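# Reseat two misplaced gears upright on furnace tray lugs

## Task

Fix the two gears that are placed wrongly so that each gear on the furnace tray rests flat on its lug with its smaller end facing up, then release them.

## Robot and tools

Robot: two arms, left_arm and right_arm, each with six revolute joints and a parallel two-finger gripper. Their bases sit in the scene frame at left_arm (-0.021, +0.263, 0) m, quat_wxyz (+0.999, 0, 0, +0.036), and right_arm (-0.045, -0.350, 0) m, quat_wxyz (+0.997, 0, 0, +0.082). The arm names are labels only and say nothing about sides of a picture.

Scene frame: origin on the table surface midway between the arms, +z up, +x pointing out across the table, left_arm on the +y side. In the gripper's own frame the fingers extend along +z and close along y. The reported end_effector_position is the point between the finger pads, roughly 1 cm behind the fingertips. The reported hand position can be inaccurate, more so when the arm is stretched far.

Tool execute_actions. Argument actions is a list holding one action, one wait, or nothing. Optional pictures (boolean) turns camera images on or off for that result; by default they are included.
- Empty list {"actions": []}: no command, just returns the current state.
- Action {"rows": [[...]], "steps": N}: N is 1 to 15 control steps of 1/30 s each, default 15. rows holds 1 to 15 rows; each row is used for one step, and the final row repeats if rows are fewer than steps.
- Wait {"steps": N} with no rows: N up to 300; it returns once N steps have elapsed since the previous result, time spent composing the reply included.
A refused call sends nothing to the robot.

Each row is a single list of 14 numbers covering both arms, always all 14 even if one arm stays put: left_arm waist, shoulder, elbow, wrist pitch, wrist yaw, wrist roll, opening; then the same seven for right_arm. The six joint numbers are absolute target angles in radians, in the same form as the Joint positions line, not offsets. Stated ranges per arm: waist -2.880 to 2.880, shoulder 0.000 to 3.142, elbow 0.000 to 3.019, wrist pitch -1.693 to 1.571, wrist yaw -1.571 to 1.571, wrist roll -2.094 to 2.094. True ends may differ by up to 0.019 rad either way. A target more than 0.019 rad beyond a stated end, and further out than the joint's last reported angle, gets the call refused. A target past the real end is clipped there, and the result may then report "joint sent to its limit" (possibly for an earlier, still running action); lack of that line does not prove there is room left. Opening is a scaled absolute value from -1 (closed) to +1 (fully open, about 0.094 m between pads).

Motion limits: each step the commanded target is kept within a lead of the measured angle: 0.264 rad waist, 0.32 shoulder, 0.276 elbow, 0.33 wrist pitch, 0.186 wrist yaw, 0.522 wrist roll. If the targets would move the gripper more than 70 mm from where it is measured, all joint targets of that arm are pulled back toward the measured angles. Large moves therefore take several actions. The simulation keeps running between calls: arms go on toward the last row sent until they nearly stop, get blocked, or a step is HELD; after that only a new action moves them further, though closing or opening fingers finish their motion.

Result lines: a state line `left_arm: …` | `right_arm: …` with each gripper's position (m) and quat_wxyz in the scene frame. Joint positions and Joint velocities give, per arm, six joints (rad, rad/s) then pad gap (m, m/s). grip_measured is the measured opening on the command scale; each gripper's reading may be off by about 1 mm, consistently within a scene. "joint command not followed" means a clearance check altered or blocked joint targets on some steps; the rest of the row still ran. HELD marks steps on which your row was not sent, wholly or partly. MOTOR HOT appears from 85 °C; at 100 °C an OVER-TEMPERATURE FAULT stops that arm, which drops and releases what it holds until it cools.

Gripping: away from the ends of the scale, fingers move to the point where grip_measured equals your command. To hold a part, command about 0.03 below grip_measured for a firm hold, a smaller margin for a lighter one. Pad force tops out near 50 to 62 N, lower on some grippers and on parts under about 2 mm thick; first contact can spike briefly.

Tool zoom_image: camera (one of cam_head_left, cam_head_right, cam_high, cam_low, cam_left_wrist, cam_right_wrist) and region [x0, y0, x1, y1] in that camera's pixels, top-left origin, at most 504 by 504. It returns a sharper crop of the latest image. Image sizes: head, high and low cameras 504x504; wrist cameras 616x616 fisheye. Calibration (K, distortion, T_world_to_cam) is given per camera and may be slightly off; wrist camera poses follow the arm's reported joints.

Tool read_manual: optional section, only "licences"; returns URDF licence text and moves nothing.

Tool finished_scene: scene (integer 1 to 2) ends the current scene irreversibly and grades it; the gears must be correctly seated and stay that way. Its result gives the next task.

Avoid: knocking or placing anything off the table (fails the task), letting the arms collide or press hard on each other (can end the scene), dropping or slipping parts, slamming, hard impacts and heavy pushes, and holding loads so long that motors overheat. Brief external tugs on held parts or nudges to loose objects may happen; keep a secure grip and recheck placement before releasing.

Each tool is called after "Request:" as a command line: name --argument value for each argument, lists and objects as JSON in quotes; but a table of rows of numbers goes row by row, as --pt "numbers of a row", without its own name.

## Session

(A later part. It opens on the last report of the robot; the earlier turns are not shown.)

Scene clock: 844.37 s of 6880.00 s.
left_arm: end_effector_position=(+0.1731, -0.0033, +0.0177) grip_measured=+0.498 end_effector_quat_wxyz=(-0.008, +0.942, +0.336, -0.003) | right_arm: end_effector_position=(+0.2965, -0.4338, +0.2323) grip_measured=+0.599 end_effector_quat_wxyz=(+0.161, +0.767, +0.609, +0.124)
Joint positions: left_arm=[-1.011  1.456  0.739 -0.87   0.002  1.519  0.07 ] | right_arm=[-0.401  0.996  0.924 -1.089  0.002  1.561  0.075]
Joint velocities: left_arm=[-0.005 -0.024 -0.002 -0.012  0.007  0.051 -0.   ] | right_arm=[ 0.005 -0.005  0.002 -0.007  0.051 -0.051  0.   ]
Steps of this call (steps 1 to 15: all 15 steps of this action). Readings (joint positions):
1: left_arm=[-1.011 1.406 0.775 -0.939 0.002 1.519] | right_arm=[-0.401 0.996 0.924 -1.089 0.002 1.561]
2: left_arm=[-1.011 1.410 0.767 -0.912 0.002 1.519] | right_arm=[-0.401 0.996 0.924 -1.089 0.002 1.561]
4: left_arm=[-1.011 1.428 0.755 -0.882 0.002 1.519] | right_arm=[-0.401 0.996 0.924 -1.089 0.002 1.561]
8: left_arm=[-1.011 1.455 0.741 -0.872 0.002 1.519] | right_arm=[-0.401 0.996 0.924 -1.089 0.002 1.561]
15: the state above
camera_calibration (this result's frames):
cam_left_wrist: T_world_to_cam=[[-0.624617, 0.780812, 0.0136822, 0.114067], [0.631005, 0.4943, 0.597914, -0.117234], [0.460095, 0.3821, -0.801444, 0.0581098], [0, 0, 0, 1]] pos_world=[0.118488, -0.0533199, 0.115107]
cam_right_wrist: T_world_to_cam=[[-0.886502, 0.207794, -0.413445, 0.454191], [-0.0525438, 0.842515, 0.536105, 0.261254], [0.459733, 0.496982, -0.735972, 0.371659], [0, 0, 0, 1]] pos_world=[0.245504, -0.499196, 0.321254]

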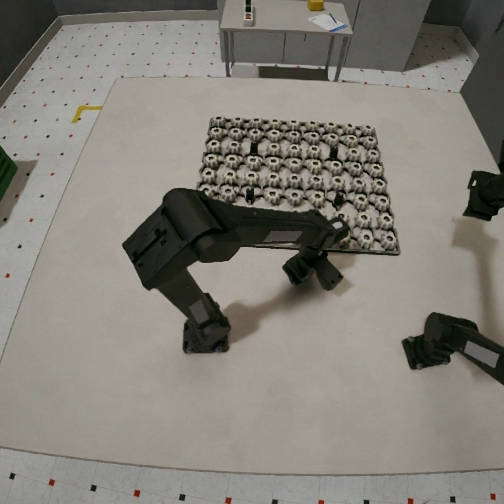

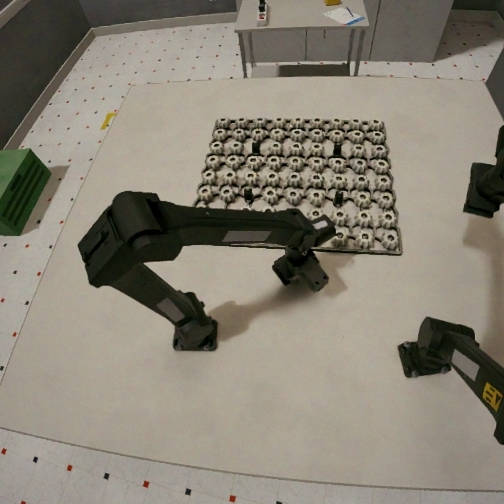

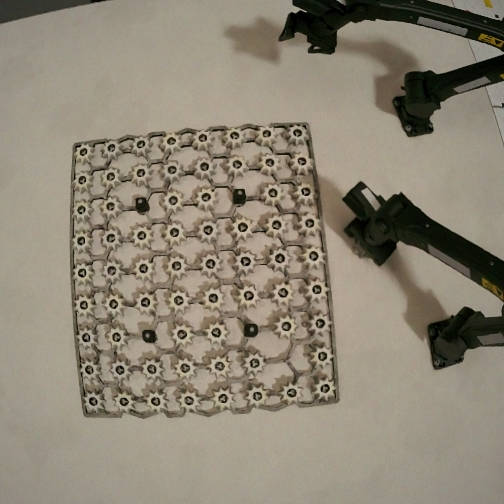

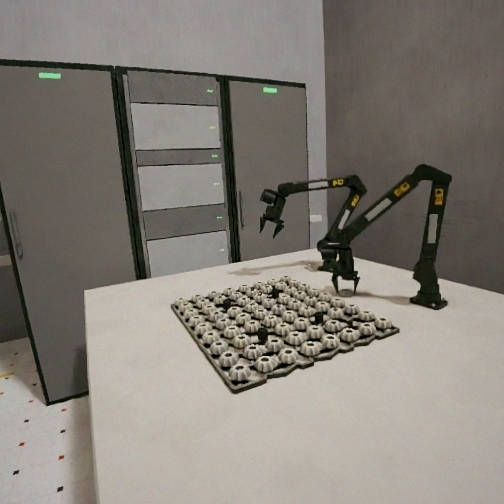

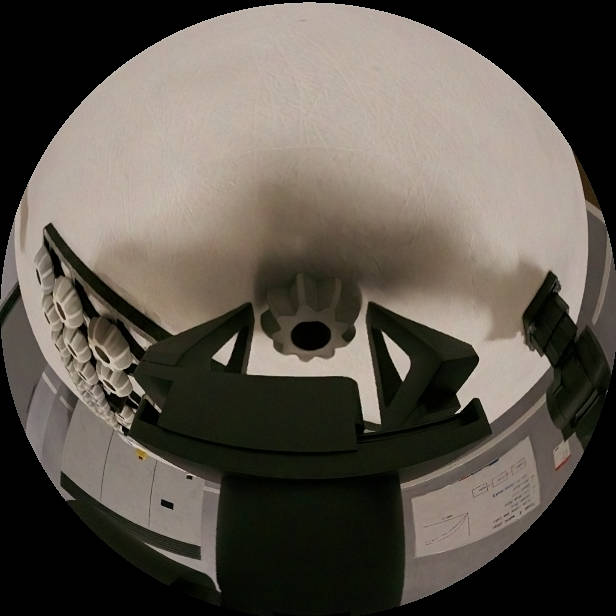

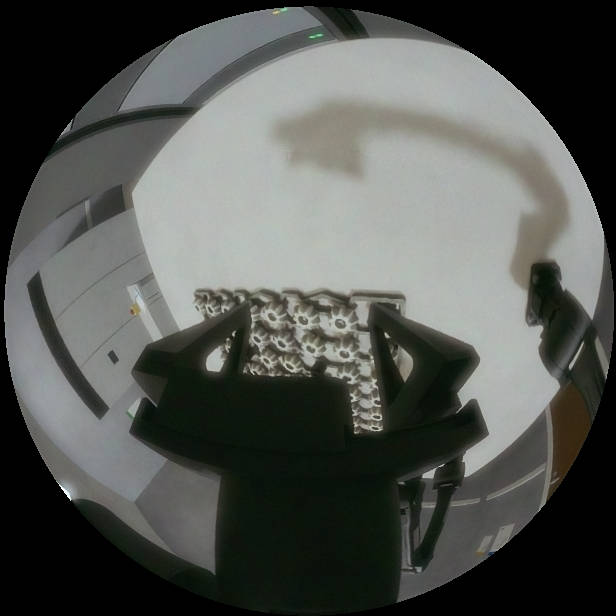

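Request:
execute_actions --actions '[{"rows":[[-1.022,1.48,0.735,-0.85,0,1.53,0.5,-0.4,1.0,0.95,-1.1,0,1.57,0.6]],"steps":12}]' --pictures false

Request:
execute_actions --actions '[{"rows":[[-1.018,1.47,0.735,-0.86,0,1.53,0.0,-0.4,1.0,0.95,-1.1,0,1.57,0.6]],"steps":12}]' --pictures false

Request:
execute_actions --actions '[{"rows":[[-1.018,1.4,0.82,-0.93,0,1.53,0.0,-0.4,1.0,0.95,-1.1,0,1.57,0.6]],"steps":15}]' --pictures false

Request:
execute_actions --actions '[{"rows":[[-1.018,1.42,1.1,-1.2,0,1.53,0.0,-0.4,1.0,0.95,-1.1,0,1.57,0.6]],"steps":15}]' --pictures false

Request:
execute_actions --actions '[{"rows":[[-0.55,1.45,1.1,-1.17,0,1.53,0.0,-0.4,1.0,0.95,-1.1,0,1.57,0.6]],"steps":15}]' --pictures false

Request:
execute_actions --actions '[{"rows":[[-0.133,1.47,1.1,-1.15,0,1.53,0.0,-0.4,1.0,0.95,-1.1,0,1.57,0.6]],"steps":15}]' --pictures false

Request:
execute_actions --actions '[{"steps":15}]' --pictures false

Request:
execute_actions --actions '[{"rows":[[-0.133,1.53,1.02,-1.04,0,1.53,0.0,-0.4,1.0,0.95,-1.1,0,1.57,0.6]],"steps":15}]'

Scene clock: 874.07 s of 6880.00 s.
left_arm: end_effector_position=(+0.1738, -0.0050, +0.0159) grip_measured=+0.498 end_effector_quat_wxyz=(-0.006, +0.942, +0.335, -0.002) | right_arm: end_effector_position=(+0.2965, -0.4338, +0.2323) grip_measured=+0.599 end_effector_quat_wxyz=(+0.161, +0.767, +0.609, +0.124)
Joint positions: left_arm=[-1.013  1.462  0.739 -0.86   0.002  1.519  0.07 ] | right_arm=[-0.401  0.996  0.924 -1.089  0.002  1.561  0.075]
Joint velocities: left_arm=[ 0.005 -0.005 -0.002 -0.007 -0.051 -0.007  0.   ] | right_arm=[-0.005 -0.005 -0.002  0.007 -0.051 -0.051  0.   ]
Steps of this call (steps 1 to 15: the robot went on to your last target; steps 16 to 90: nothing new was sent; then 26.30 s passed at rest; steps 91 to 102: all 12 steps of this action). Readings (joint positions):
91: left_arm=[-1.011 1.457 0.739 -0.868 0.002 1.519] | right_arm=[-0.401 0.996 0.924 -1.089 0.002 1.561]
92: left_arm=[-1.011 1.457 0.739 -0.865 0.002 1.519] | right_arm=[-0.401 0.996 0.924 -1.089 0.002 1.561]
94: left_arm=[-1.012 1.459 0.739 -0.861 0.002 1.519] | right_arm=[-0.401 0.996 0.924 -1.089 0.002 1.561]
98: left_arm=[-1.013 1.462 0.739 -0.860 0.002 1.519] | right_arm=[-0.401 0.996 0.924 -1.089 0.002 1.561]
102: the state above

Scene clock: 874.47 s of 6880.00 s.
left_arm: end_effector_position=(+0.1738, -0.0051, +0.0159) grip_measured=+0.180 end_effector_quat_wxyz=(-0.005, +0.942, +0.335, -0.002) | right_arm: end_effector_position=(+0.2965, -0.4338, +0.2323) grip_measured=+0.599 end_effector_quat_wxyz=(+0.161, +0.767, +0.609, +0.124)
Joint positions: left_arm=[-1.013  1.462  0.739 -0.86   0.002  1.519  0.055] | right_arm=[-0.401  0.996  0.924 -1.089  0.002  1.561  0.075]
Joint velocities: left_arm=[-0.005 -0.005  0.017  0.007  0.022  0.022  0.   ] | right_arm=[-0.005 -0.005 -0.002  0.007 -0.007 -0.022  0.001]
Steps of this call (steps 1 to 12: all 12 steps of this action). Readings (joint positions):
1: left_arm=[-1.013 1.462 0.739 -0.860 0.002 1.519] | right_arm=[-0.401 0.996 0.924 -1.089 0.002 1.561]
2: left_arm=[-1.013 1.462 0.739 -0.860 0.002 1.519] | right_arm=[-0.401 0.996 0.924 -1.089 0.002 1.561]
4: left_arm=[-1.013 1.462 0.739 -0.860 0.002 1.519] | right_arm=[-0.401 0.996 0.924 -1.089 0.002 1.561]
8: left_arm=[-1.013 1.462 0.739 -0.860 0.002 1.519] | right_arm=[-0.401 0.996 0.924 -1.089 0.002 1.561]
12: the state above

Scene clock: 874.97 s of 6880.00 s.
left_arm: end_effector_position=(+0.1738, -0.0050, +0.0351) grip_measured=+0.180 end_effector_quat_wxyz=(-0.004, +0.942, +0.335, -0.002) | right_arm: end_effector_position=(+0.2965, -0.4338, +0.2323) grip_measured=+0.599 end_effector_quat_wxyz=(+0.161, +0.767, +0.609, +0.124)
Joint positions: left_arm=[-1.013  1.421  0.761 -0.921  0.002  1.519  0.055] | right_arm=[-0.401  0.996  0.924 -1.089  0.002  1.561  0.075]
Joint velocities: left_arm=[-0.024  0.005 -0.022  0.002 -0.037 -0.037 -0.   ] | right_arm=[-0.015 -0.024 -0.007  0.007 -0.037  0.007 -0.001]
Steps of this call (steps 1 to 15: all 15 steps of this action). Readings (joint positions):
1: left_arm=[-1.013 1.460 0.742 -0.870 0.002 1.519] | right_arm=[-0.401 0.996 0.924 -1.089 0.002 1.561]
2: left_arm=[-1.013 1.457 0.746 -0.889 0.002 1.519] | right_arm=[-0.401 0.996 0.924 -1.089 0.002 1.561]
4: left_arm=[-1.013 1.444 0.750 -0.912 0.002 1.519] | right_arm=[-0.401 0.996 0.924 -1.089 0.002 1.561]
8: left_arm=[-1.013 1.422 0.757 -0.921 0.002 1.519] | right_arm=[-0.401 0.996 0.924 -1.089 0.002 1.561]
15: the state above

Scene clock: 875.47 s of 6880.00 s.
left_arm: end_effector_position=(+0.2132, -0.0589, +0.1326) grip_measured=+0.180 end_effector_quat_wxyz=(+0.011, +0.942, +0.335, +0.003) | right_arm: end_effector_position=(+0.2965, -0.4338, +0.2323) grip_measured=+0.599 end_effector_quat_wxyz=(+0.161, +0.767, +0.609, +0.124)
Joint positions: left_arm=[-1.013  1.431  1.065 -1.182  0.002  1.519  0.055] | right_arm=[-0.401  0.996  0.924 -1.089  0.002  1.561  0.075]
Joint velocities: left_arm=[-0.005 -0.024 -0.012 -0.134 -0.051 -0.007 -0.001] | right_arm=[-0.005  0.005  0.007  0.012  0.022  0.051 -0.001]
Steps of this call (steps 1 to 15: all 15 steps of this action). Readings (joint positions):
1: left_arm=[-1.013 1.422 0.773 -0.952 0.002 1.519] | right_arm=[-0.401 0.996 0.924 -1.089 0.002 1.561]
2: left_arm=[-1.013 1.428 0.798 -1.014 0.002 1.519] | right_arm=[-0.401 0.996 0.924 -1.089 0.002 1.561]
4: left_arm=[-1.013 1.431 0.850 -1.091 0.002 1.519] | right_arm=[-0.401 0.996 0.924 -1.089 0.002 1.561]
8: left_arm=[-1.013 1.431 0.970 -1.164 0.002 1.519] | right_arm=[-0.401 0.996 0.924 -1.089 0.002 1.561]
15: the state above

Scene clock: 875.97 s of 6880.00 s.
left_arm: end_effector_position=(+0.3439, +0.0983, +0.1251) grip_measured=+0.180 end_effector_quat_wxyz=(+0.003, +0.826, +0.563, +0.006) | right_arm: end_effector_position=(+0.2965, -0.4338, +0.2323) grip_measured=+0.599 end_effector_quat_wxyz=(+0.161, +0.767, +0.609, +0.124)
Joint positions: left_arm=[-0.499  1.451  1.065 -1.173 -0.008  1.519  0.055] | right_arm=[-0.401  0.996  0.924 -1.089  0.002  1.561  0.075]
Joint velocities: left_arm=[-0.249 -0.005 -0.007 -0.002 -0.037 -0.037  0.001] | right_arm=[-0.005 -0.005 -0.007  0.002 -0.022 -0.022  0.   ]
Steps of this call (steps 1 to 15: all 15 steps of this action). Readings (joint positions):
1: left_arm=[-1.002 1.432 1.065 -1.184 0.007 1.519] | right_arm=[-0.401 0.996 0.924 -1.089 0.002 1.561]
2: left_arm=[-0.980 1.434 1.065 -1.183 0.014 1.519] | right_arm=[-0.401 0.996 0.924 -1.089 0.002 1.561]
4: left_arm=[-0.900 1.436 1.065 -1.180 0.013 1.519] | right_arm=[-0.401 0.996 0.924 -1.089 0.002 1.561]
8: left_arm=[-0.681 1.444 1.065 -1.176 0.007 1.519] | right_arm=[-0.401 0.996 0.924 -1.089 0.002 1.561]
15: the state above

Scene clock: 876.47 s of 6880.00 s.
left_arm: end_effector_position=(+0.3838, +0.2557, +0.1178) grip_measured=+0.181 end_effector_quat_wxyz=(+0.002, +0.696, +0.718, +0.006) | right_arm: end_effector_position=(+0.2965, -0.4338, +0.2323) grip_measured=+0.599 end_effector_quat_wxyz=(+0.161, +0.767, +0.609, +0.124)
Joint positions: left_arm=[-0.093  1.47   1.065 -1.154 -0.006  1.519  0.055] | right_arm=[-0.401  0.996  0.924 -1.089  0.002  1.561  0.075]
Joint velocities: left_arm=[-0.308 -0.005  0.012 -0.007  0.051  0.037  0.   ] | right_arm=[-0.015 -0.015 -0.007  0.002  0.007 -0.037  0.001]
Steps of this call (steps 1 to 15: all 15 steps of this action). Readings (joint positions):
1: left_arm=[-0.494 1.451 1.065 -1.172 0.002 1.519] | right_arm=[-0.401 0.996 0.924 -1.089 0.002 1.561]
2: left_arm=[-0.479 1.452 1.065 -1.172 0.012 1.519] | right_arm=[-0.401 0.996 0.924 -1.089 0.002 1.561]
4: left_arm=[-0.406 1.454 1.065 -1.167 0.013 1.519] | right_arm=[-0.401 0.996 0.924 -1.089 0.002 1.561]
8: left_arm=[-0.199 1.463 1.065 -1.156 0.003 1.519] | right_arm=[-0.401 0.996 0.924 -1.089 0.002 1.561]
15: the state above

Scene clock: 876.97 s of 6880.00 s.
left_arm: end_effector_position=(+0.3830, +0.2370, +0.1178) grip_measured=+0.181 end_effector_quat_wxyz=(+0.005, +0.711, +0.703, +0.004) | right_arm: end_effector_position=(+0.2965, -0.4338, +0.2323) grip_measured=+0.599 end_effector_quat_wxyz=(+0.161, +0.767, +0.609, +0.124)
Joint positions: left_arm=[-0.136  1.47   1.065 -1.154  0.     1.519  0.055] | right_arm=[-0.401  0.996  0.924 -1.089  0.002  1.561  0.075]
Joint velocities: left_arm=[ 0.005 -0.005  0.007 -0.012 -0.022 -0.081 -0.001] | right_arm=[-0.005 -0.024 -0.002 -0.002 -0.022 -0.037  0.001]
Steps of this call (steps 1 to 15: the robot went on to your last target). Readings (joint positions):
1: left_arm=[-0.103 1.470 1.065 -1.154 -0.004 1.519] | right_arm=[-0.401 0.996 0.924 -1.089 0.002 1.561]
2: left_arm=[-0.114 1.470 1.065 -1.154 -0.002 1.519] | right_arm=[-0.401 0.996 0.924 -1.089 0.002 1.561]
4: left_arm=[-0.131 1.470 1.065 -1.154 0.000 1.519] | right_arm=[-0.401 0.996 0.924 -1.089 0.002 1.561]
8: left_arm=[-0.136 1.470 1.065 -1.154 0.000 1.519] | right_arm=[-0.401 0.996 0.924 -1.089 0.002 1.561]
15: the state above

Scene clock: 877.47 s of 6880.00 s.
left_arm: end_effector_position=(+0.3836, +0.2370, +0.0708) grip_measured=+0.181 end_effector_quat_wxyz=(-0.004, +0.711, +0.703, -0.004) | right_arm: end_effector_position=(+0.2965, -0.4338, +0.2323) grip_measured=+0.599 end_effector_quat_wxyz=(+0.161, +0.767, +0.609, +0.124)
Joint positions: left_arm=[-0.136  1.544  1.011 -1.048  0.     1.519  0.055] | right_arm=[-0.401  0.996  0.924 -1.089  0.002  1.561  0.075]
Joint velocities: left_arm=[-0.005 -0.024 -0.007 -0.002  0.037 -0.022  0.   ] | right_arm=[ 0.005 -0.024 -0.012  0.017 -0.022  0.066  0.001]
Steps of this call (steps 1 to 15: all 15 steps of this action). Readings (joint positions):
1: left_arm=[-0.136 1.472 1.059 -1.137 0.000 1.519] | right_arm=[-0.401 0.996 0.924 -1.089 0.002 1.561]
2: left_arm=[-0.136 1.474 1.050 -1.105 0.000 1.519] | right_arm=[-0.401 0.996 0.924 -1.089 0.002 1.561]
4: left_arm=[-0.136 1.494 1.036 -1.065 0.000 1.519] | right_arm=[-0.401 0.996 0.924 -1.089 0.002 1.561]
8: left_arm=[-0.136 1.537 1.017 -1.051 0.000 1.519] | right_arm=[-0.401 0.996 0.924 -1.089 0.002 1.561]
15: the state above
camera_calibration (this result's frames):
cam_left_wrist: T_world_to_cam=[[-0.999718, 0.0221232, 0.00867977, 0.38121], [0.0229159, 0.800653, 0.59869, -0.239948], [0.00629543, 0.59872, -0.800934, 0.0347348], [0, 0, 0, 1]] pos_world=[0.386382, 0.162885, 0.168166]
cam_right_wrist: T_world_to_cam=[[-0.886502, 0.207794, -0.413445, 0.454191], [-0.0525438, 0.842515, 0.536105, 0.261254], [0.459733, 0.496982, -0.735972, 0.371659], [0, 0, 0, 1]] pos_world=[0.245504, -0.499196, 0.321254]

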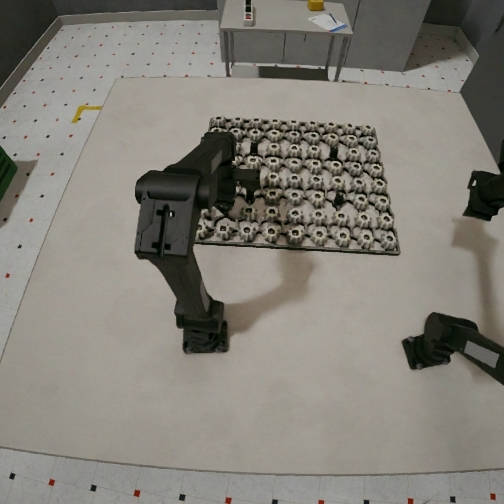

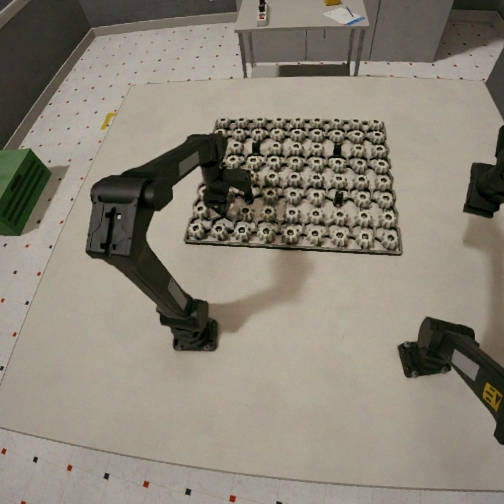

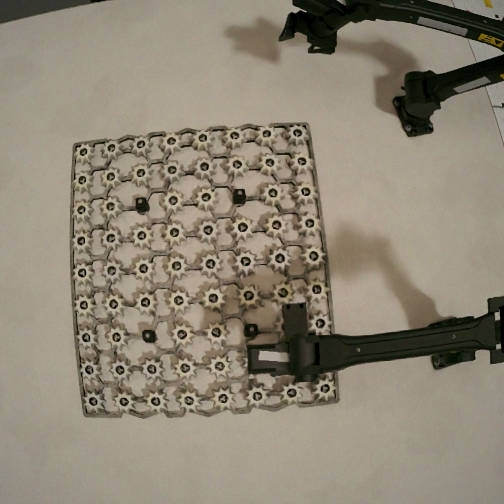

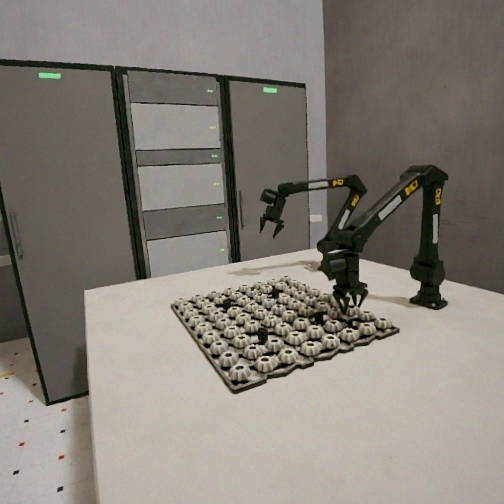

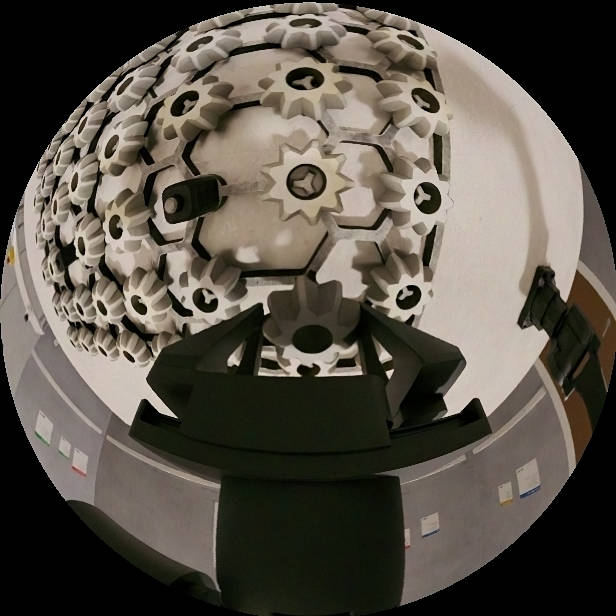

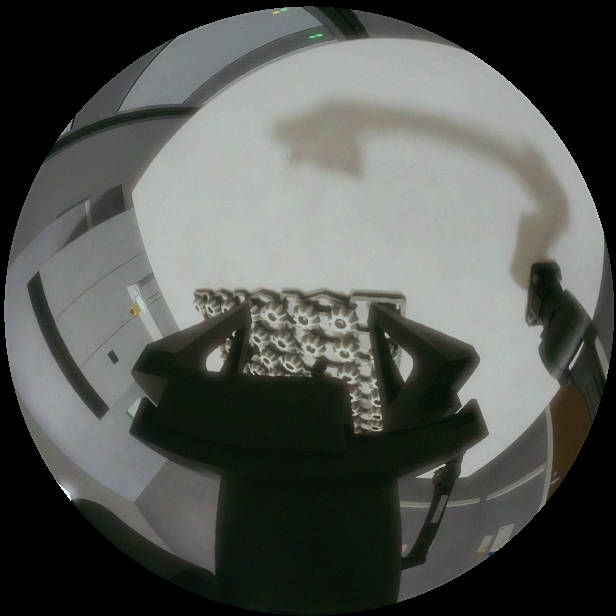

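Request:
execute_actions --actions '[{"rows":[[-0.134,1.57,0.99,-0.98,0,1.519,0.0,-0.4,1.0,0.95,-1.1,0,1.57,0.6]],"steps":15}]'

Request:
execute_actions --actions '[{"rows":[[-0.133,1.598,0.964,-0.927,0,1.519,0.0,-0.4,1.0,0.95,-1.1,0,1.57,0.6]],"steps":15}]'

Scene clock: 908.67 s of 6880.00 s.
left_arm: end_effector_position=(+0.3859, +0.2369, +0.0533) grip_measured=+0.181 end_effector_quat_wxyz=(-0.000, +0.711, +0.703, -0.000) | right_arm: end_effector_position=(+0.2965, -0.4338, +0.2323) grip_measured=+0.599 end_effector_quat_wxyz=(+0.161, +0.767, +0.609, +0.124)
Joint positions: left_arm=[-0.136  1.57   0.987 -0.989  0.     1.519  0.055] | right_arm=[-0.401  0.996  0.924 -1.089  0.002  1.561  0.075]
Joint velocities: left_arm=[-0.024 -0.015 -0.007  0.012 -0.051  0.022  0.   ] | right_arm=[ 0.005  0.005  0.002 -0.007 -0.007 -0.022 -0.001]
Steps of this call (steps 1 to 15: the robot went on to your last target; steps 16 to 90: nothing new was sent; then 27.70 s passed at rest; steps 91 to 105: all 15 steps of this action). Readings (joint positions):
91: left_arm=[-0.136 1.545 1.008 -1.039 0.000 1.519] | right_arm=[-0.401 0.996 0.924 -1.089 0.002 1.561]
92: left_arm=[-0.136 1.545 1.003 -1.020 0.000 1.519] | right_arm=[-0.401 0.996 0.924 -1.089 0.002 1.561]
94: left_arm=[-0.136 1.553 0.997 -0.998 0.000 1.519] | right_arm=[-0.401 0.996 0.924 -1.089 0.002 1.561]
98: left_arm=[-0.136 1.568 0.990 -0.990 0.000 1.519] | right_arm=[-0.401 0.996 0.924 -1.089 0.002 1.561]
105: the state above
camera_calibration (this result's frames):
cam_left_wrist: T_world_to_cam=[[-0.999754, 0.0221255, -0.00161124, 0.38428], [0.0167635, 0.801043, 0.598372, -0.22714], [0.0145299, 0.598198, -0.801217, 0.0177986], [0, 0, 0, 1]] pos_world=[0.387735, 0.1628, 0.150794]
cam_right_wrist: T_world_to_cam=[[-0.886502, 0.207794, -0.413445, 0.454191], [-0.0525438, 0.842515, 0.536105, 0.261254], [0.459733, 0.496982, -0.735972, 0.371659], [0, 0, 0, 1]] pos_world=[0.245504, -0.499196, 0.321254]

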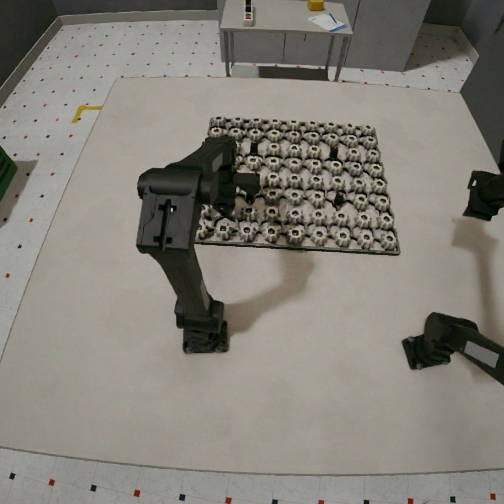

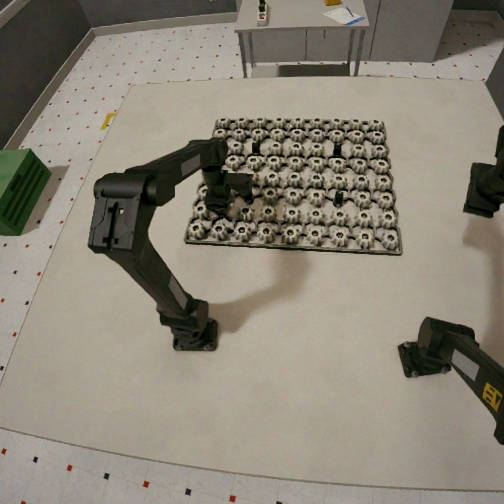

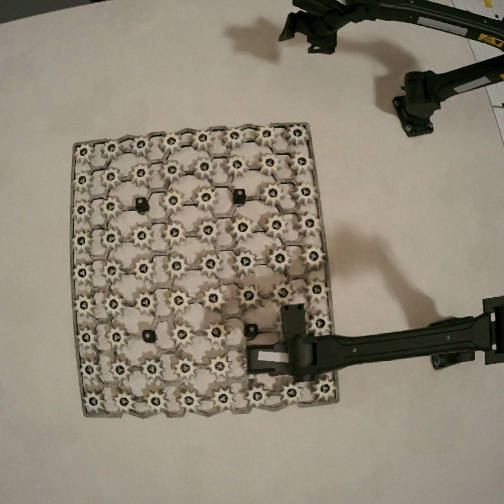

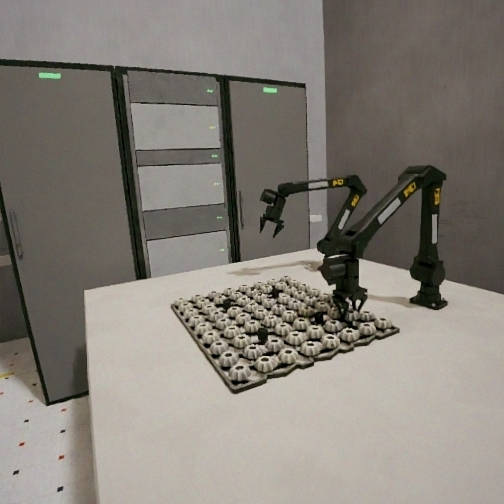

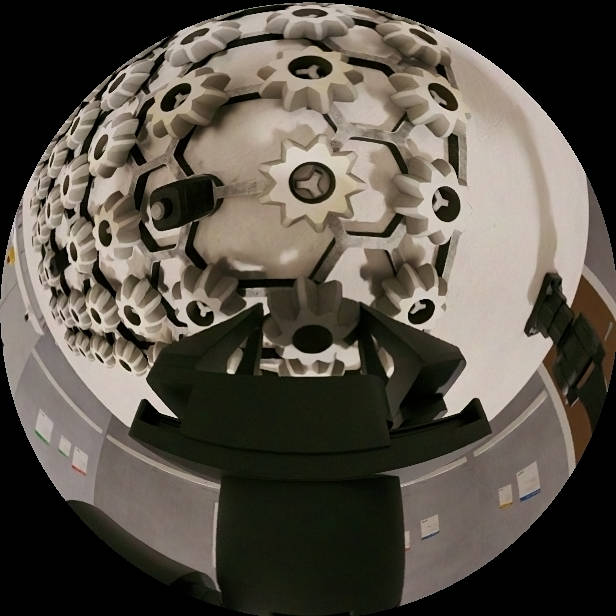

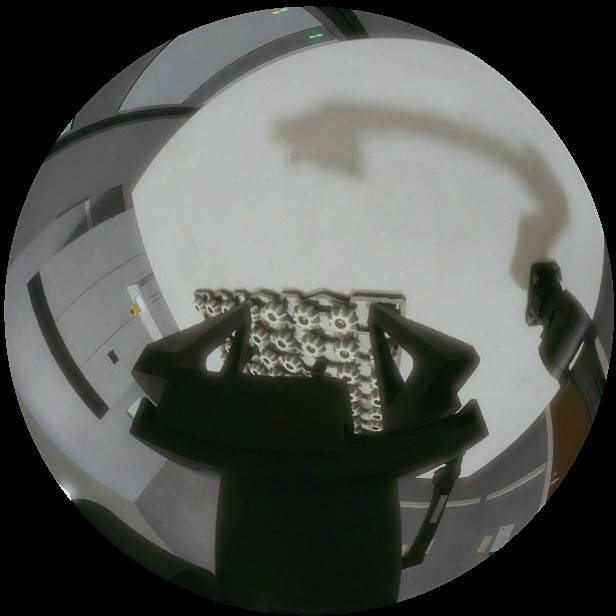

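Scene clock: 909.17 s of 6880.00 s.
left_arm: end_effector_position=(+0.3846, +0.2367, +0.0341) grip_measured=+0.181 end_effector_quat_wxyz=(-0.000, +0.711, +0.703, -0.001) | right_arm: end_effector_position=(+0.2965, -0.4338, +0.2323) grip_measured=+0.599 end_effector_quat_wxyz=(+0.161, +0.767, +0.609, +0.124)
Joint positions: left_arm=[-0.136  1.599  0.962 -0.936  0.002  1.519  0.055] | right_arm=[-0.401  0.996  0.924 -1.089  0.002  1.561  0.075]
Joint velocities: left_arm=[-0.005  0.005  0.012 -0.007  0.037 -0.022 -0.001] | right_arm=[-0.005 -0.015 -0.002 -0.007 -0.007  0.007 -0.001]
Steps of this call (steps 1 to 15: all 15 steps of this action). Readings (joint positions):
1: left_arm=[-0.136 1.571 0.984 -0.981 0.000 1.519] | right_arm=[-0.401 0.996 0.924 -1.089 0.002 1.561]
2: left_arm=[-0.136 1.571 0.980 -0.963 0.000 1.519] | right_arm=[-0.401 0.996 0.924 -1.089 0.002 1.561]
4: left_arm=[-0.136 1.578 0.971 -0.949 0.003 1.519] | right_arm=[-0.401 0.996 0.924 -1.089 0.002 1.561]
8: left_arm=[-0.136 1.595 0.963 -0.939 0.002 1.519] | right_arm=[-0.401 0.996 0.924 -1.089 0.002 1.561]
15: the state above
camera_calibration (this result's frames):
cam_left_wrist: T_world_to_cam=[[-0.999755, 0.0221216, -0.000405005, 0.382939], [0.017502, 0.80191, 0.597188, -0.215933], [0.0135356, 0.597035, -0.802101, 0.00323004], [0, 0, 0, 1]] pos_world=[0.386581, 0.162759, 0.131698]
cam_right_wrist: T_world_to_cam=[[-0.886502, 0.207794, -0.413445, 0.454191], [-0.0525438, 0.842515, 0.536105, 0.261254], [0.459733, 0.496982, -0.735972, 0.371659], [0, 0, 0, 1]] pos_world=[0.245504, -0.499196, 0.321254]

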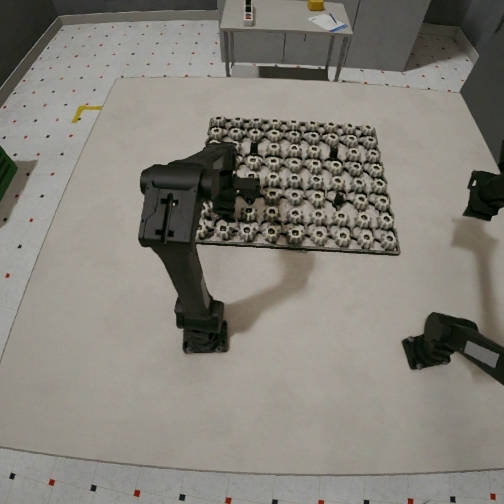

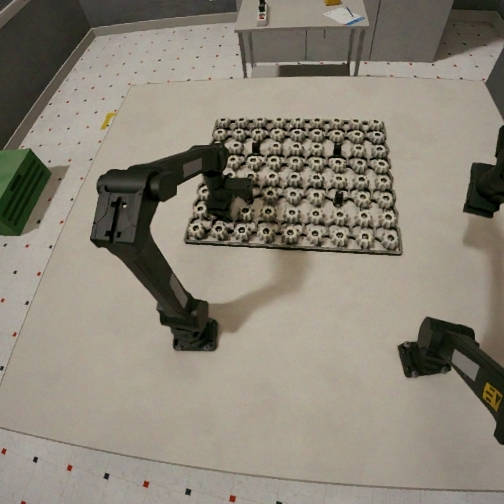

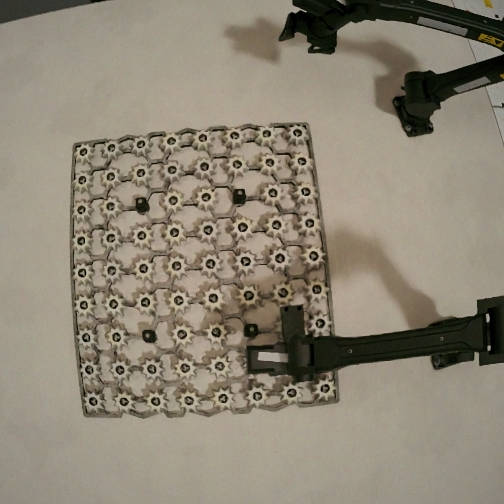

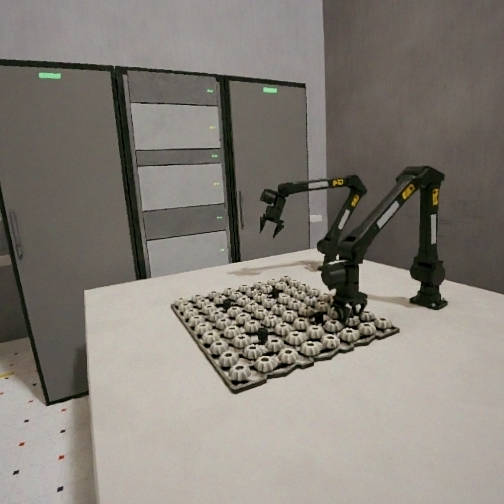

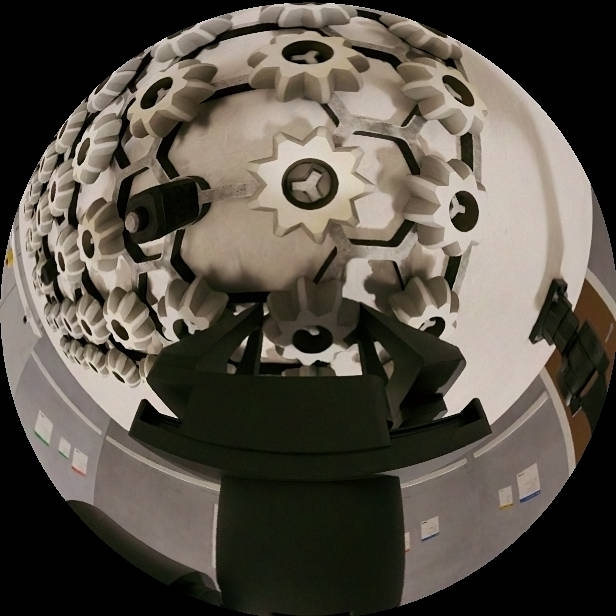

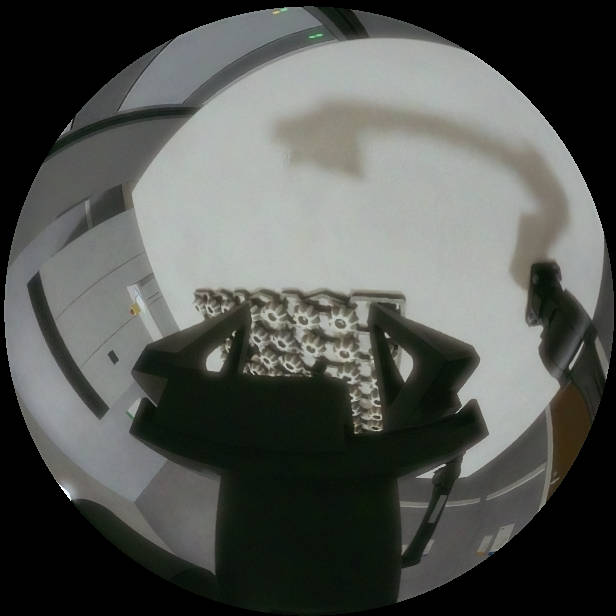

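Seated.

Request:
execute_actions --actions '[{"rows":[[-0.133,1.598,0.964,-0.927,0,1.519,0.38,-0.4,1.0,0.95,-1.1,0,1.57,0.6]],"steps":12}]' --pictures false

Request:
execute_actions --actions '[{"rows":[[-0.133,1.45,0.964,-0.927,0,1.519,0.38,-0.4,1.0,0.95,-1.1,0,1.57,0.6]],"steps":15}]' --pictures false

Request:
execute_actions --actions '[{"rows":[[0.5,1.1,0.964,-1.1,0,1.519,0.38,-0.4,1.0,0.95,-1.1,0,1.57,0.6]],"steps":15}]' --pictures false

Request:
execute_actions --actions '[{"steps":30}]'

Request:
zoom_image --camera "cam_high" --region '[50,110,360,420]'

Request:
zoom_image --camera "cam_low" --region '[160,260,410,400]'

Scene clock: 923.33 s of 6880.00 s.
left_arm: end_effector_position=(+0.3847, +0.2367, +0.0341) grip_measured=+0.377 end_effector_quat_wxyz=(-0.000, +0.711, +0.703, -0.001) | right_arm: end_effector_position=(+0.2965, -0.4338, +0.2323) grip_measured=+0.599 end_effector_quat_wxyz=(+0.161, +0.767, +0.609, +0.124)
Joint positions: left_arm=[-0.136  1.599  0.962 -0.936  0.002  1.519  0.065] | right_arm=[-0.401  0.996  0.924 -1.089  0.002  1.561  0.075]
Joint velocities: left_arm=[-0.005  0.005 -0.002 -0.022  0.037  0.007  0.   ] | right_arm=[-0.015 -0.005  0.007 -0.002 -0.022 -0.11   0.   ]
Steps of this call (steps 1 to 15: the robot went on to your last target; steps 16 to 90: nothing new was sent; then 10.77 s passed at rest; steps 91 to 102: all 12 steps of this action). Readings (joint positions):
91: left_arm=[-0.136 1.599 0.962 -0.936 0.002 1.519] | right_arm=[-0.401 0.996 0.924 -1.089 0.002 1.561]
92: left_arm=[-0.136 1.599 0.962 -0.936 0.002 1.519] | right_arm=[-0.401 0.996 0.924 -1.089 0.002 1.561]
94: left_arm=[-0.136 1.599 0.962 -0.936 0.002 1.519] | right_arm=[-0.401 0.996 0.924 -1.089 0.002 1.561]
98: left_arm=[-0.136 1.599 0.962 -0.936 0.002 1.519] | right_arm=[-0.401 0.996 0.924 -1.089 0.002 1.561]
102: the state above

Scene clock: 923.83 s of 6880.00 s.
left_arm: end_effector_position=(+0.3936, +0.2362, +0.0977) grip_measured=+0.378 end_effector_quat_wxyz=(+0.061, +0.709, +0.701, +0.053) | right_arm: end_effector_position=(+0.2965, -0.4338, +0.2323) grip_measured=+0.599 end_effector_quat_wxyz=(+0.161, +0.767, +0.609, +0.124)
Joint positions: left_arm=[-0.136  1.431  0.956 -0.933  0.002  1.519  0.065] | right_arm=[-0.401  0.996  0.924 -1.089  0.002  1.561  0.075]
Joint velocities: left_arm=[-0.005  0.024 -0.002 -0.027 -0.037 -0.007 -0.   ] | right_arm=[-0.005  0.015 -0.002  0.007 -0.037 -0.007  0.001]
Steps of this call (steps 1 to 15: all 15 steps of this action). Readings (joint positions):
1: left_arm=[-0.136 1.591 0.962 -0.935 0.002 1.519] | right_arm=[-0.401 0.996 0.924 -1.089 0.002 1.561]
2: left_arm=[-0.136 1.577 0.958 -0.934 0.002 1.519] | right_arm=[-0.401 0.996 0.924 -1.089 0.002 1.561]
4: left_arm=[-0.136 1.527 0.956 -0.934 0.002 1.519] | right_arm=[-0.401 0.996 0.924 -1.089 0.002 1.561]
8: left_arm=[-0.136 1.438 0.956 -0.933 0.002 1.519] | right_arm=[-0.401 0.996 0.924 -1.089 0.002 1.561]
15: the state above

Scene clock: 924.33 s of 6880.00 s.
left_arm: end_effector_position=(+0.2838, +0.4707, +0.2149) grip_measured=+0.378 end_effector_quat_wxyz=(+0.083, +0.438, +0.882, +0.153) | right_arm: end_effector_position=(+0.2965, -0.4338, +0.2323) grip_measured=+0.599 end_effector_quat_wxyz=(+0.161, +0.767, +0.609, +0.124)
Joint positions: left_arm=[ 0.523  1.088  0.953 -1.085 -0.005  1.519  0.065] | right_arm=[-0.401  0.996  0.924 -1.089  0.002  1.561  0.075]
Joint velocities: left_arm=[ 0.786 -0.083  0.002 -0.095  0.007  0.037 -0.001] | right_arm=[-0.005 -0.005  0.007  0.017 -0.051 -0.037  0.   ]
Steps of this call (steps 1 to 15: all 15 steps of this action). Readings (joint positions):
1: left_arm=[-0.129 1.425 0.956 -0.942 0.003 1.519] | right_arm=[-0.401 0.996 0.924 -1.089 0.002 1.561]
2: left_arm=[-0.114 1.412 0.955 -0.962 0.005 1.519] | right_arm=[-0.401 0.996 0.924 -1.089 0.002 1.561]
4: left_arm=[-0.056 1.361 0.953 -0.999 0.005 1.519] | right_arm=[-0.401 0.996 0.924 -1.089 0.002 1.561]
8: left_arm=[0.122 1.224 0.953 -1.044 0.005 1.519] | right_arm=[-0.401 0.996 0.924 -1.089 0.002 1.561]
15: the state above

Scene clock: 925.33 s of 6880.00 s.
left_arm: end_effector_position=(+0.2870, +0.4632, +0.2145) grip_measured=+0.378 end_effector_quat_wxyz=(+0.085, +0.448, +0.878, +0.149) | right_arm: end_effector_position=(+0.2965, -0.4338, +0.2323) grip_measured=+0.599 end_effector_quat_wxyz=(+0.161, +0.767, +0.609, +0.124)
Joint positions: left_arm=[ 0.503  1.088  0.953 -1.092 -0.002  1.519  0.065] | right_arm=[-0.401  0.996  0.924 -1.089  0.002  1.561  0.075]
Joint velocities: left_arm=[-0.015  0.015 -0.002  0.012 -0.051 -0.007 -0.   ] | right_arm=[-0.015  0.005  0.002 -0.002 -0.007 -0.051 -0.   ]
Steps of this call (steps 1 to 30: the robot went on to your last target). Readings (joint positions):
1: left_arm=[0.540 1.087 0.953 -1.088 -0.005 1.519] | right_arm=[-0.401 0.996 0.924 -1.089 0.002 1.561]
2: left_arm=[0.543 1.087 0.953 -1.089 -0.005 1.519] | right_arm=[-0.401 0.996 0.924 -1.089 0.002 1.561]
4: left_arm=[0.529 1.088 0.953 -1.091 -0.004 1.519] | right_arm=[-0.401 0.996 0.924 -1.089 0.002 1.561]
8: left_arm=[0.504 1.088 0.953 -1.092 -0.002 1.519] | right_arm=[-0.401 0.996 0.924 -1.089 0.002 1.561]
30: the state above
All arms were judged still, so your last target was given up. Only a new action makes them travel on or press farther. Fingers that are still opening or closing keep moving.
camera_calibration (this result's frames):
cam_left_wrist: T_world_to_cam=[[-0.765679, -0.546415, -0.339363, 0.549246], [-0.632283, 0.542483, 0.55311, -0.187513], [-0.118129, 0.638078, -0.760856, 0.0238523], [0, 0, 0, 1]] pos_world=[0.304802, 0.386619, 0.308257]
cam_right_wrist: T_world_to_cam=[[-0.886502, 0.207794, -0.413445, 0.454191], [-0.0525438, 0.842515, 0.536105, 0.261254], [0.459733, 0.496982, -0.735972, 0.371659], [0, 0, 0, 1]] pos_world=[0.245504, -0.499196, 0.321254]

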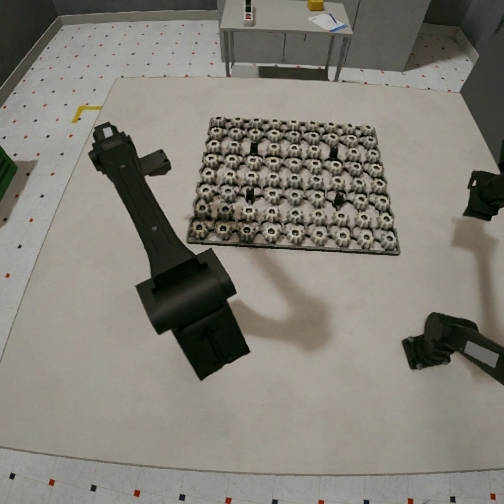

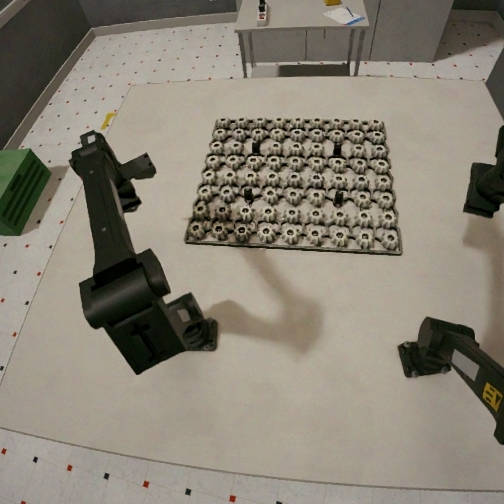

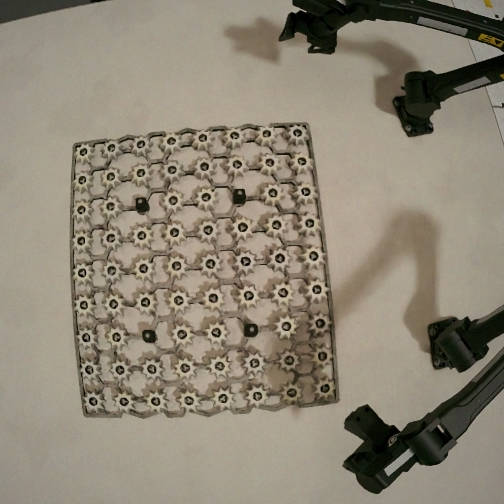

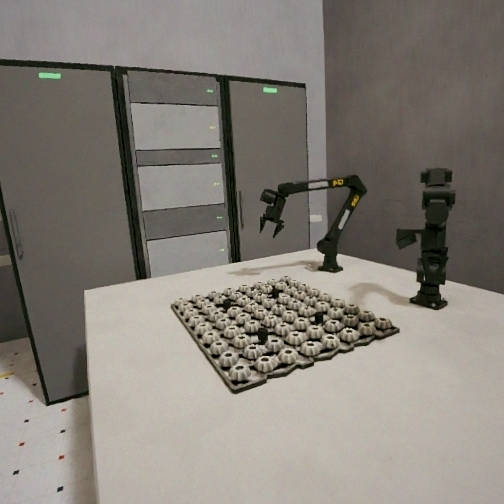

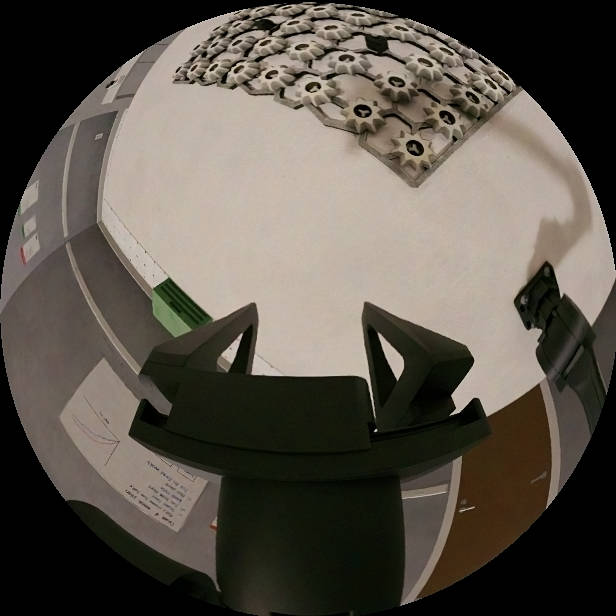

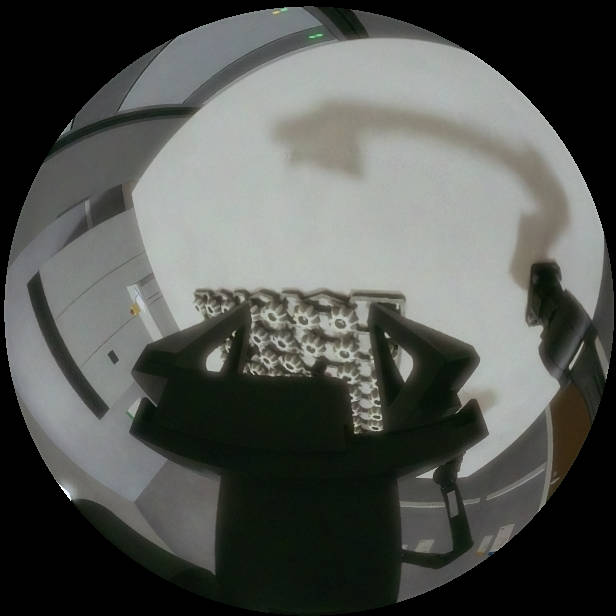

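Region (50, 110, 360, 420) of cam_high's 504x504 image, scaled by 1.626, with more detail than that image has.

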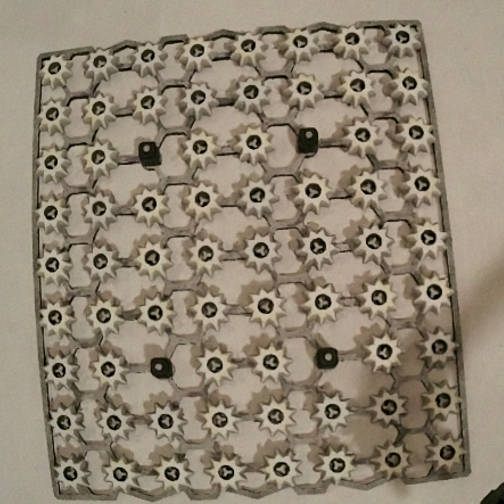

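Region (160, 260, 410, 400) of cam_low's 504x504 image, scaled by 2.016, with more detail than that image has; it fills the top 282 rows of this view, and the rest is white.

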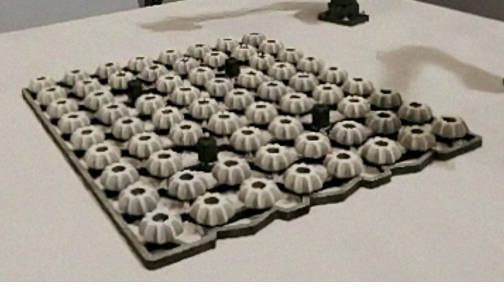

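Request:
finished_scene --scene 1

The scene is finished: the task was done.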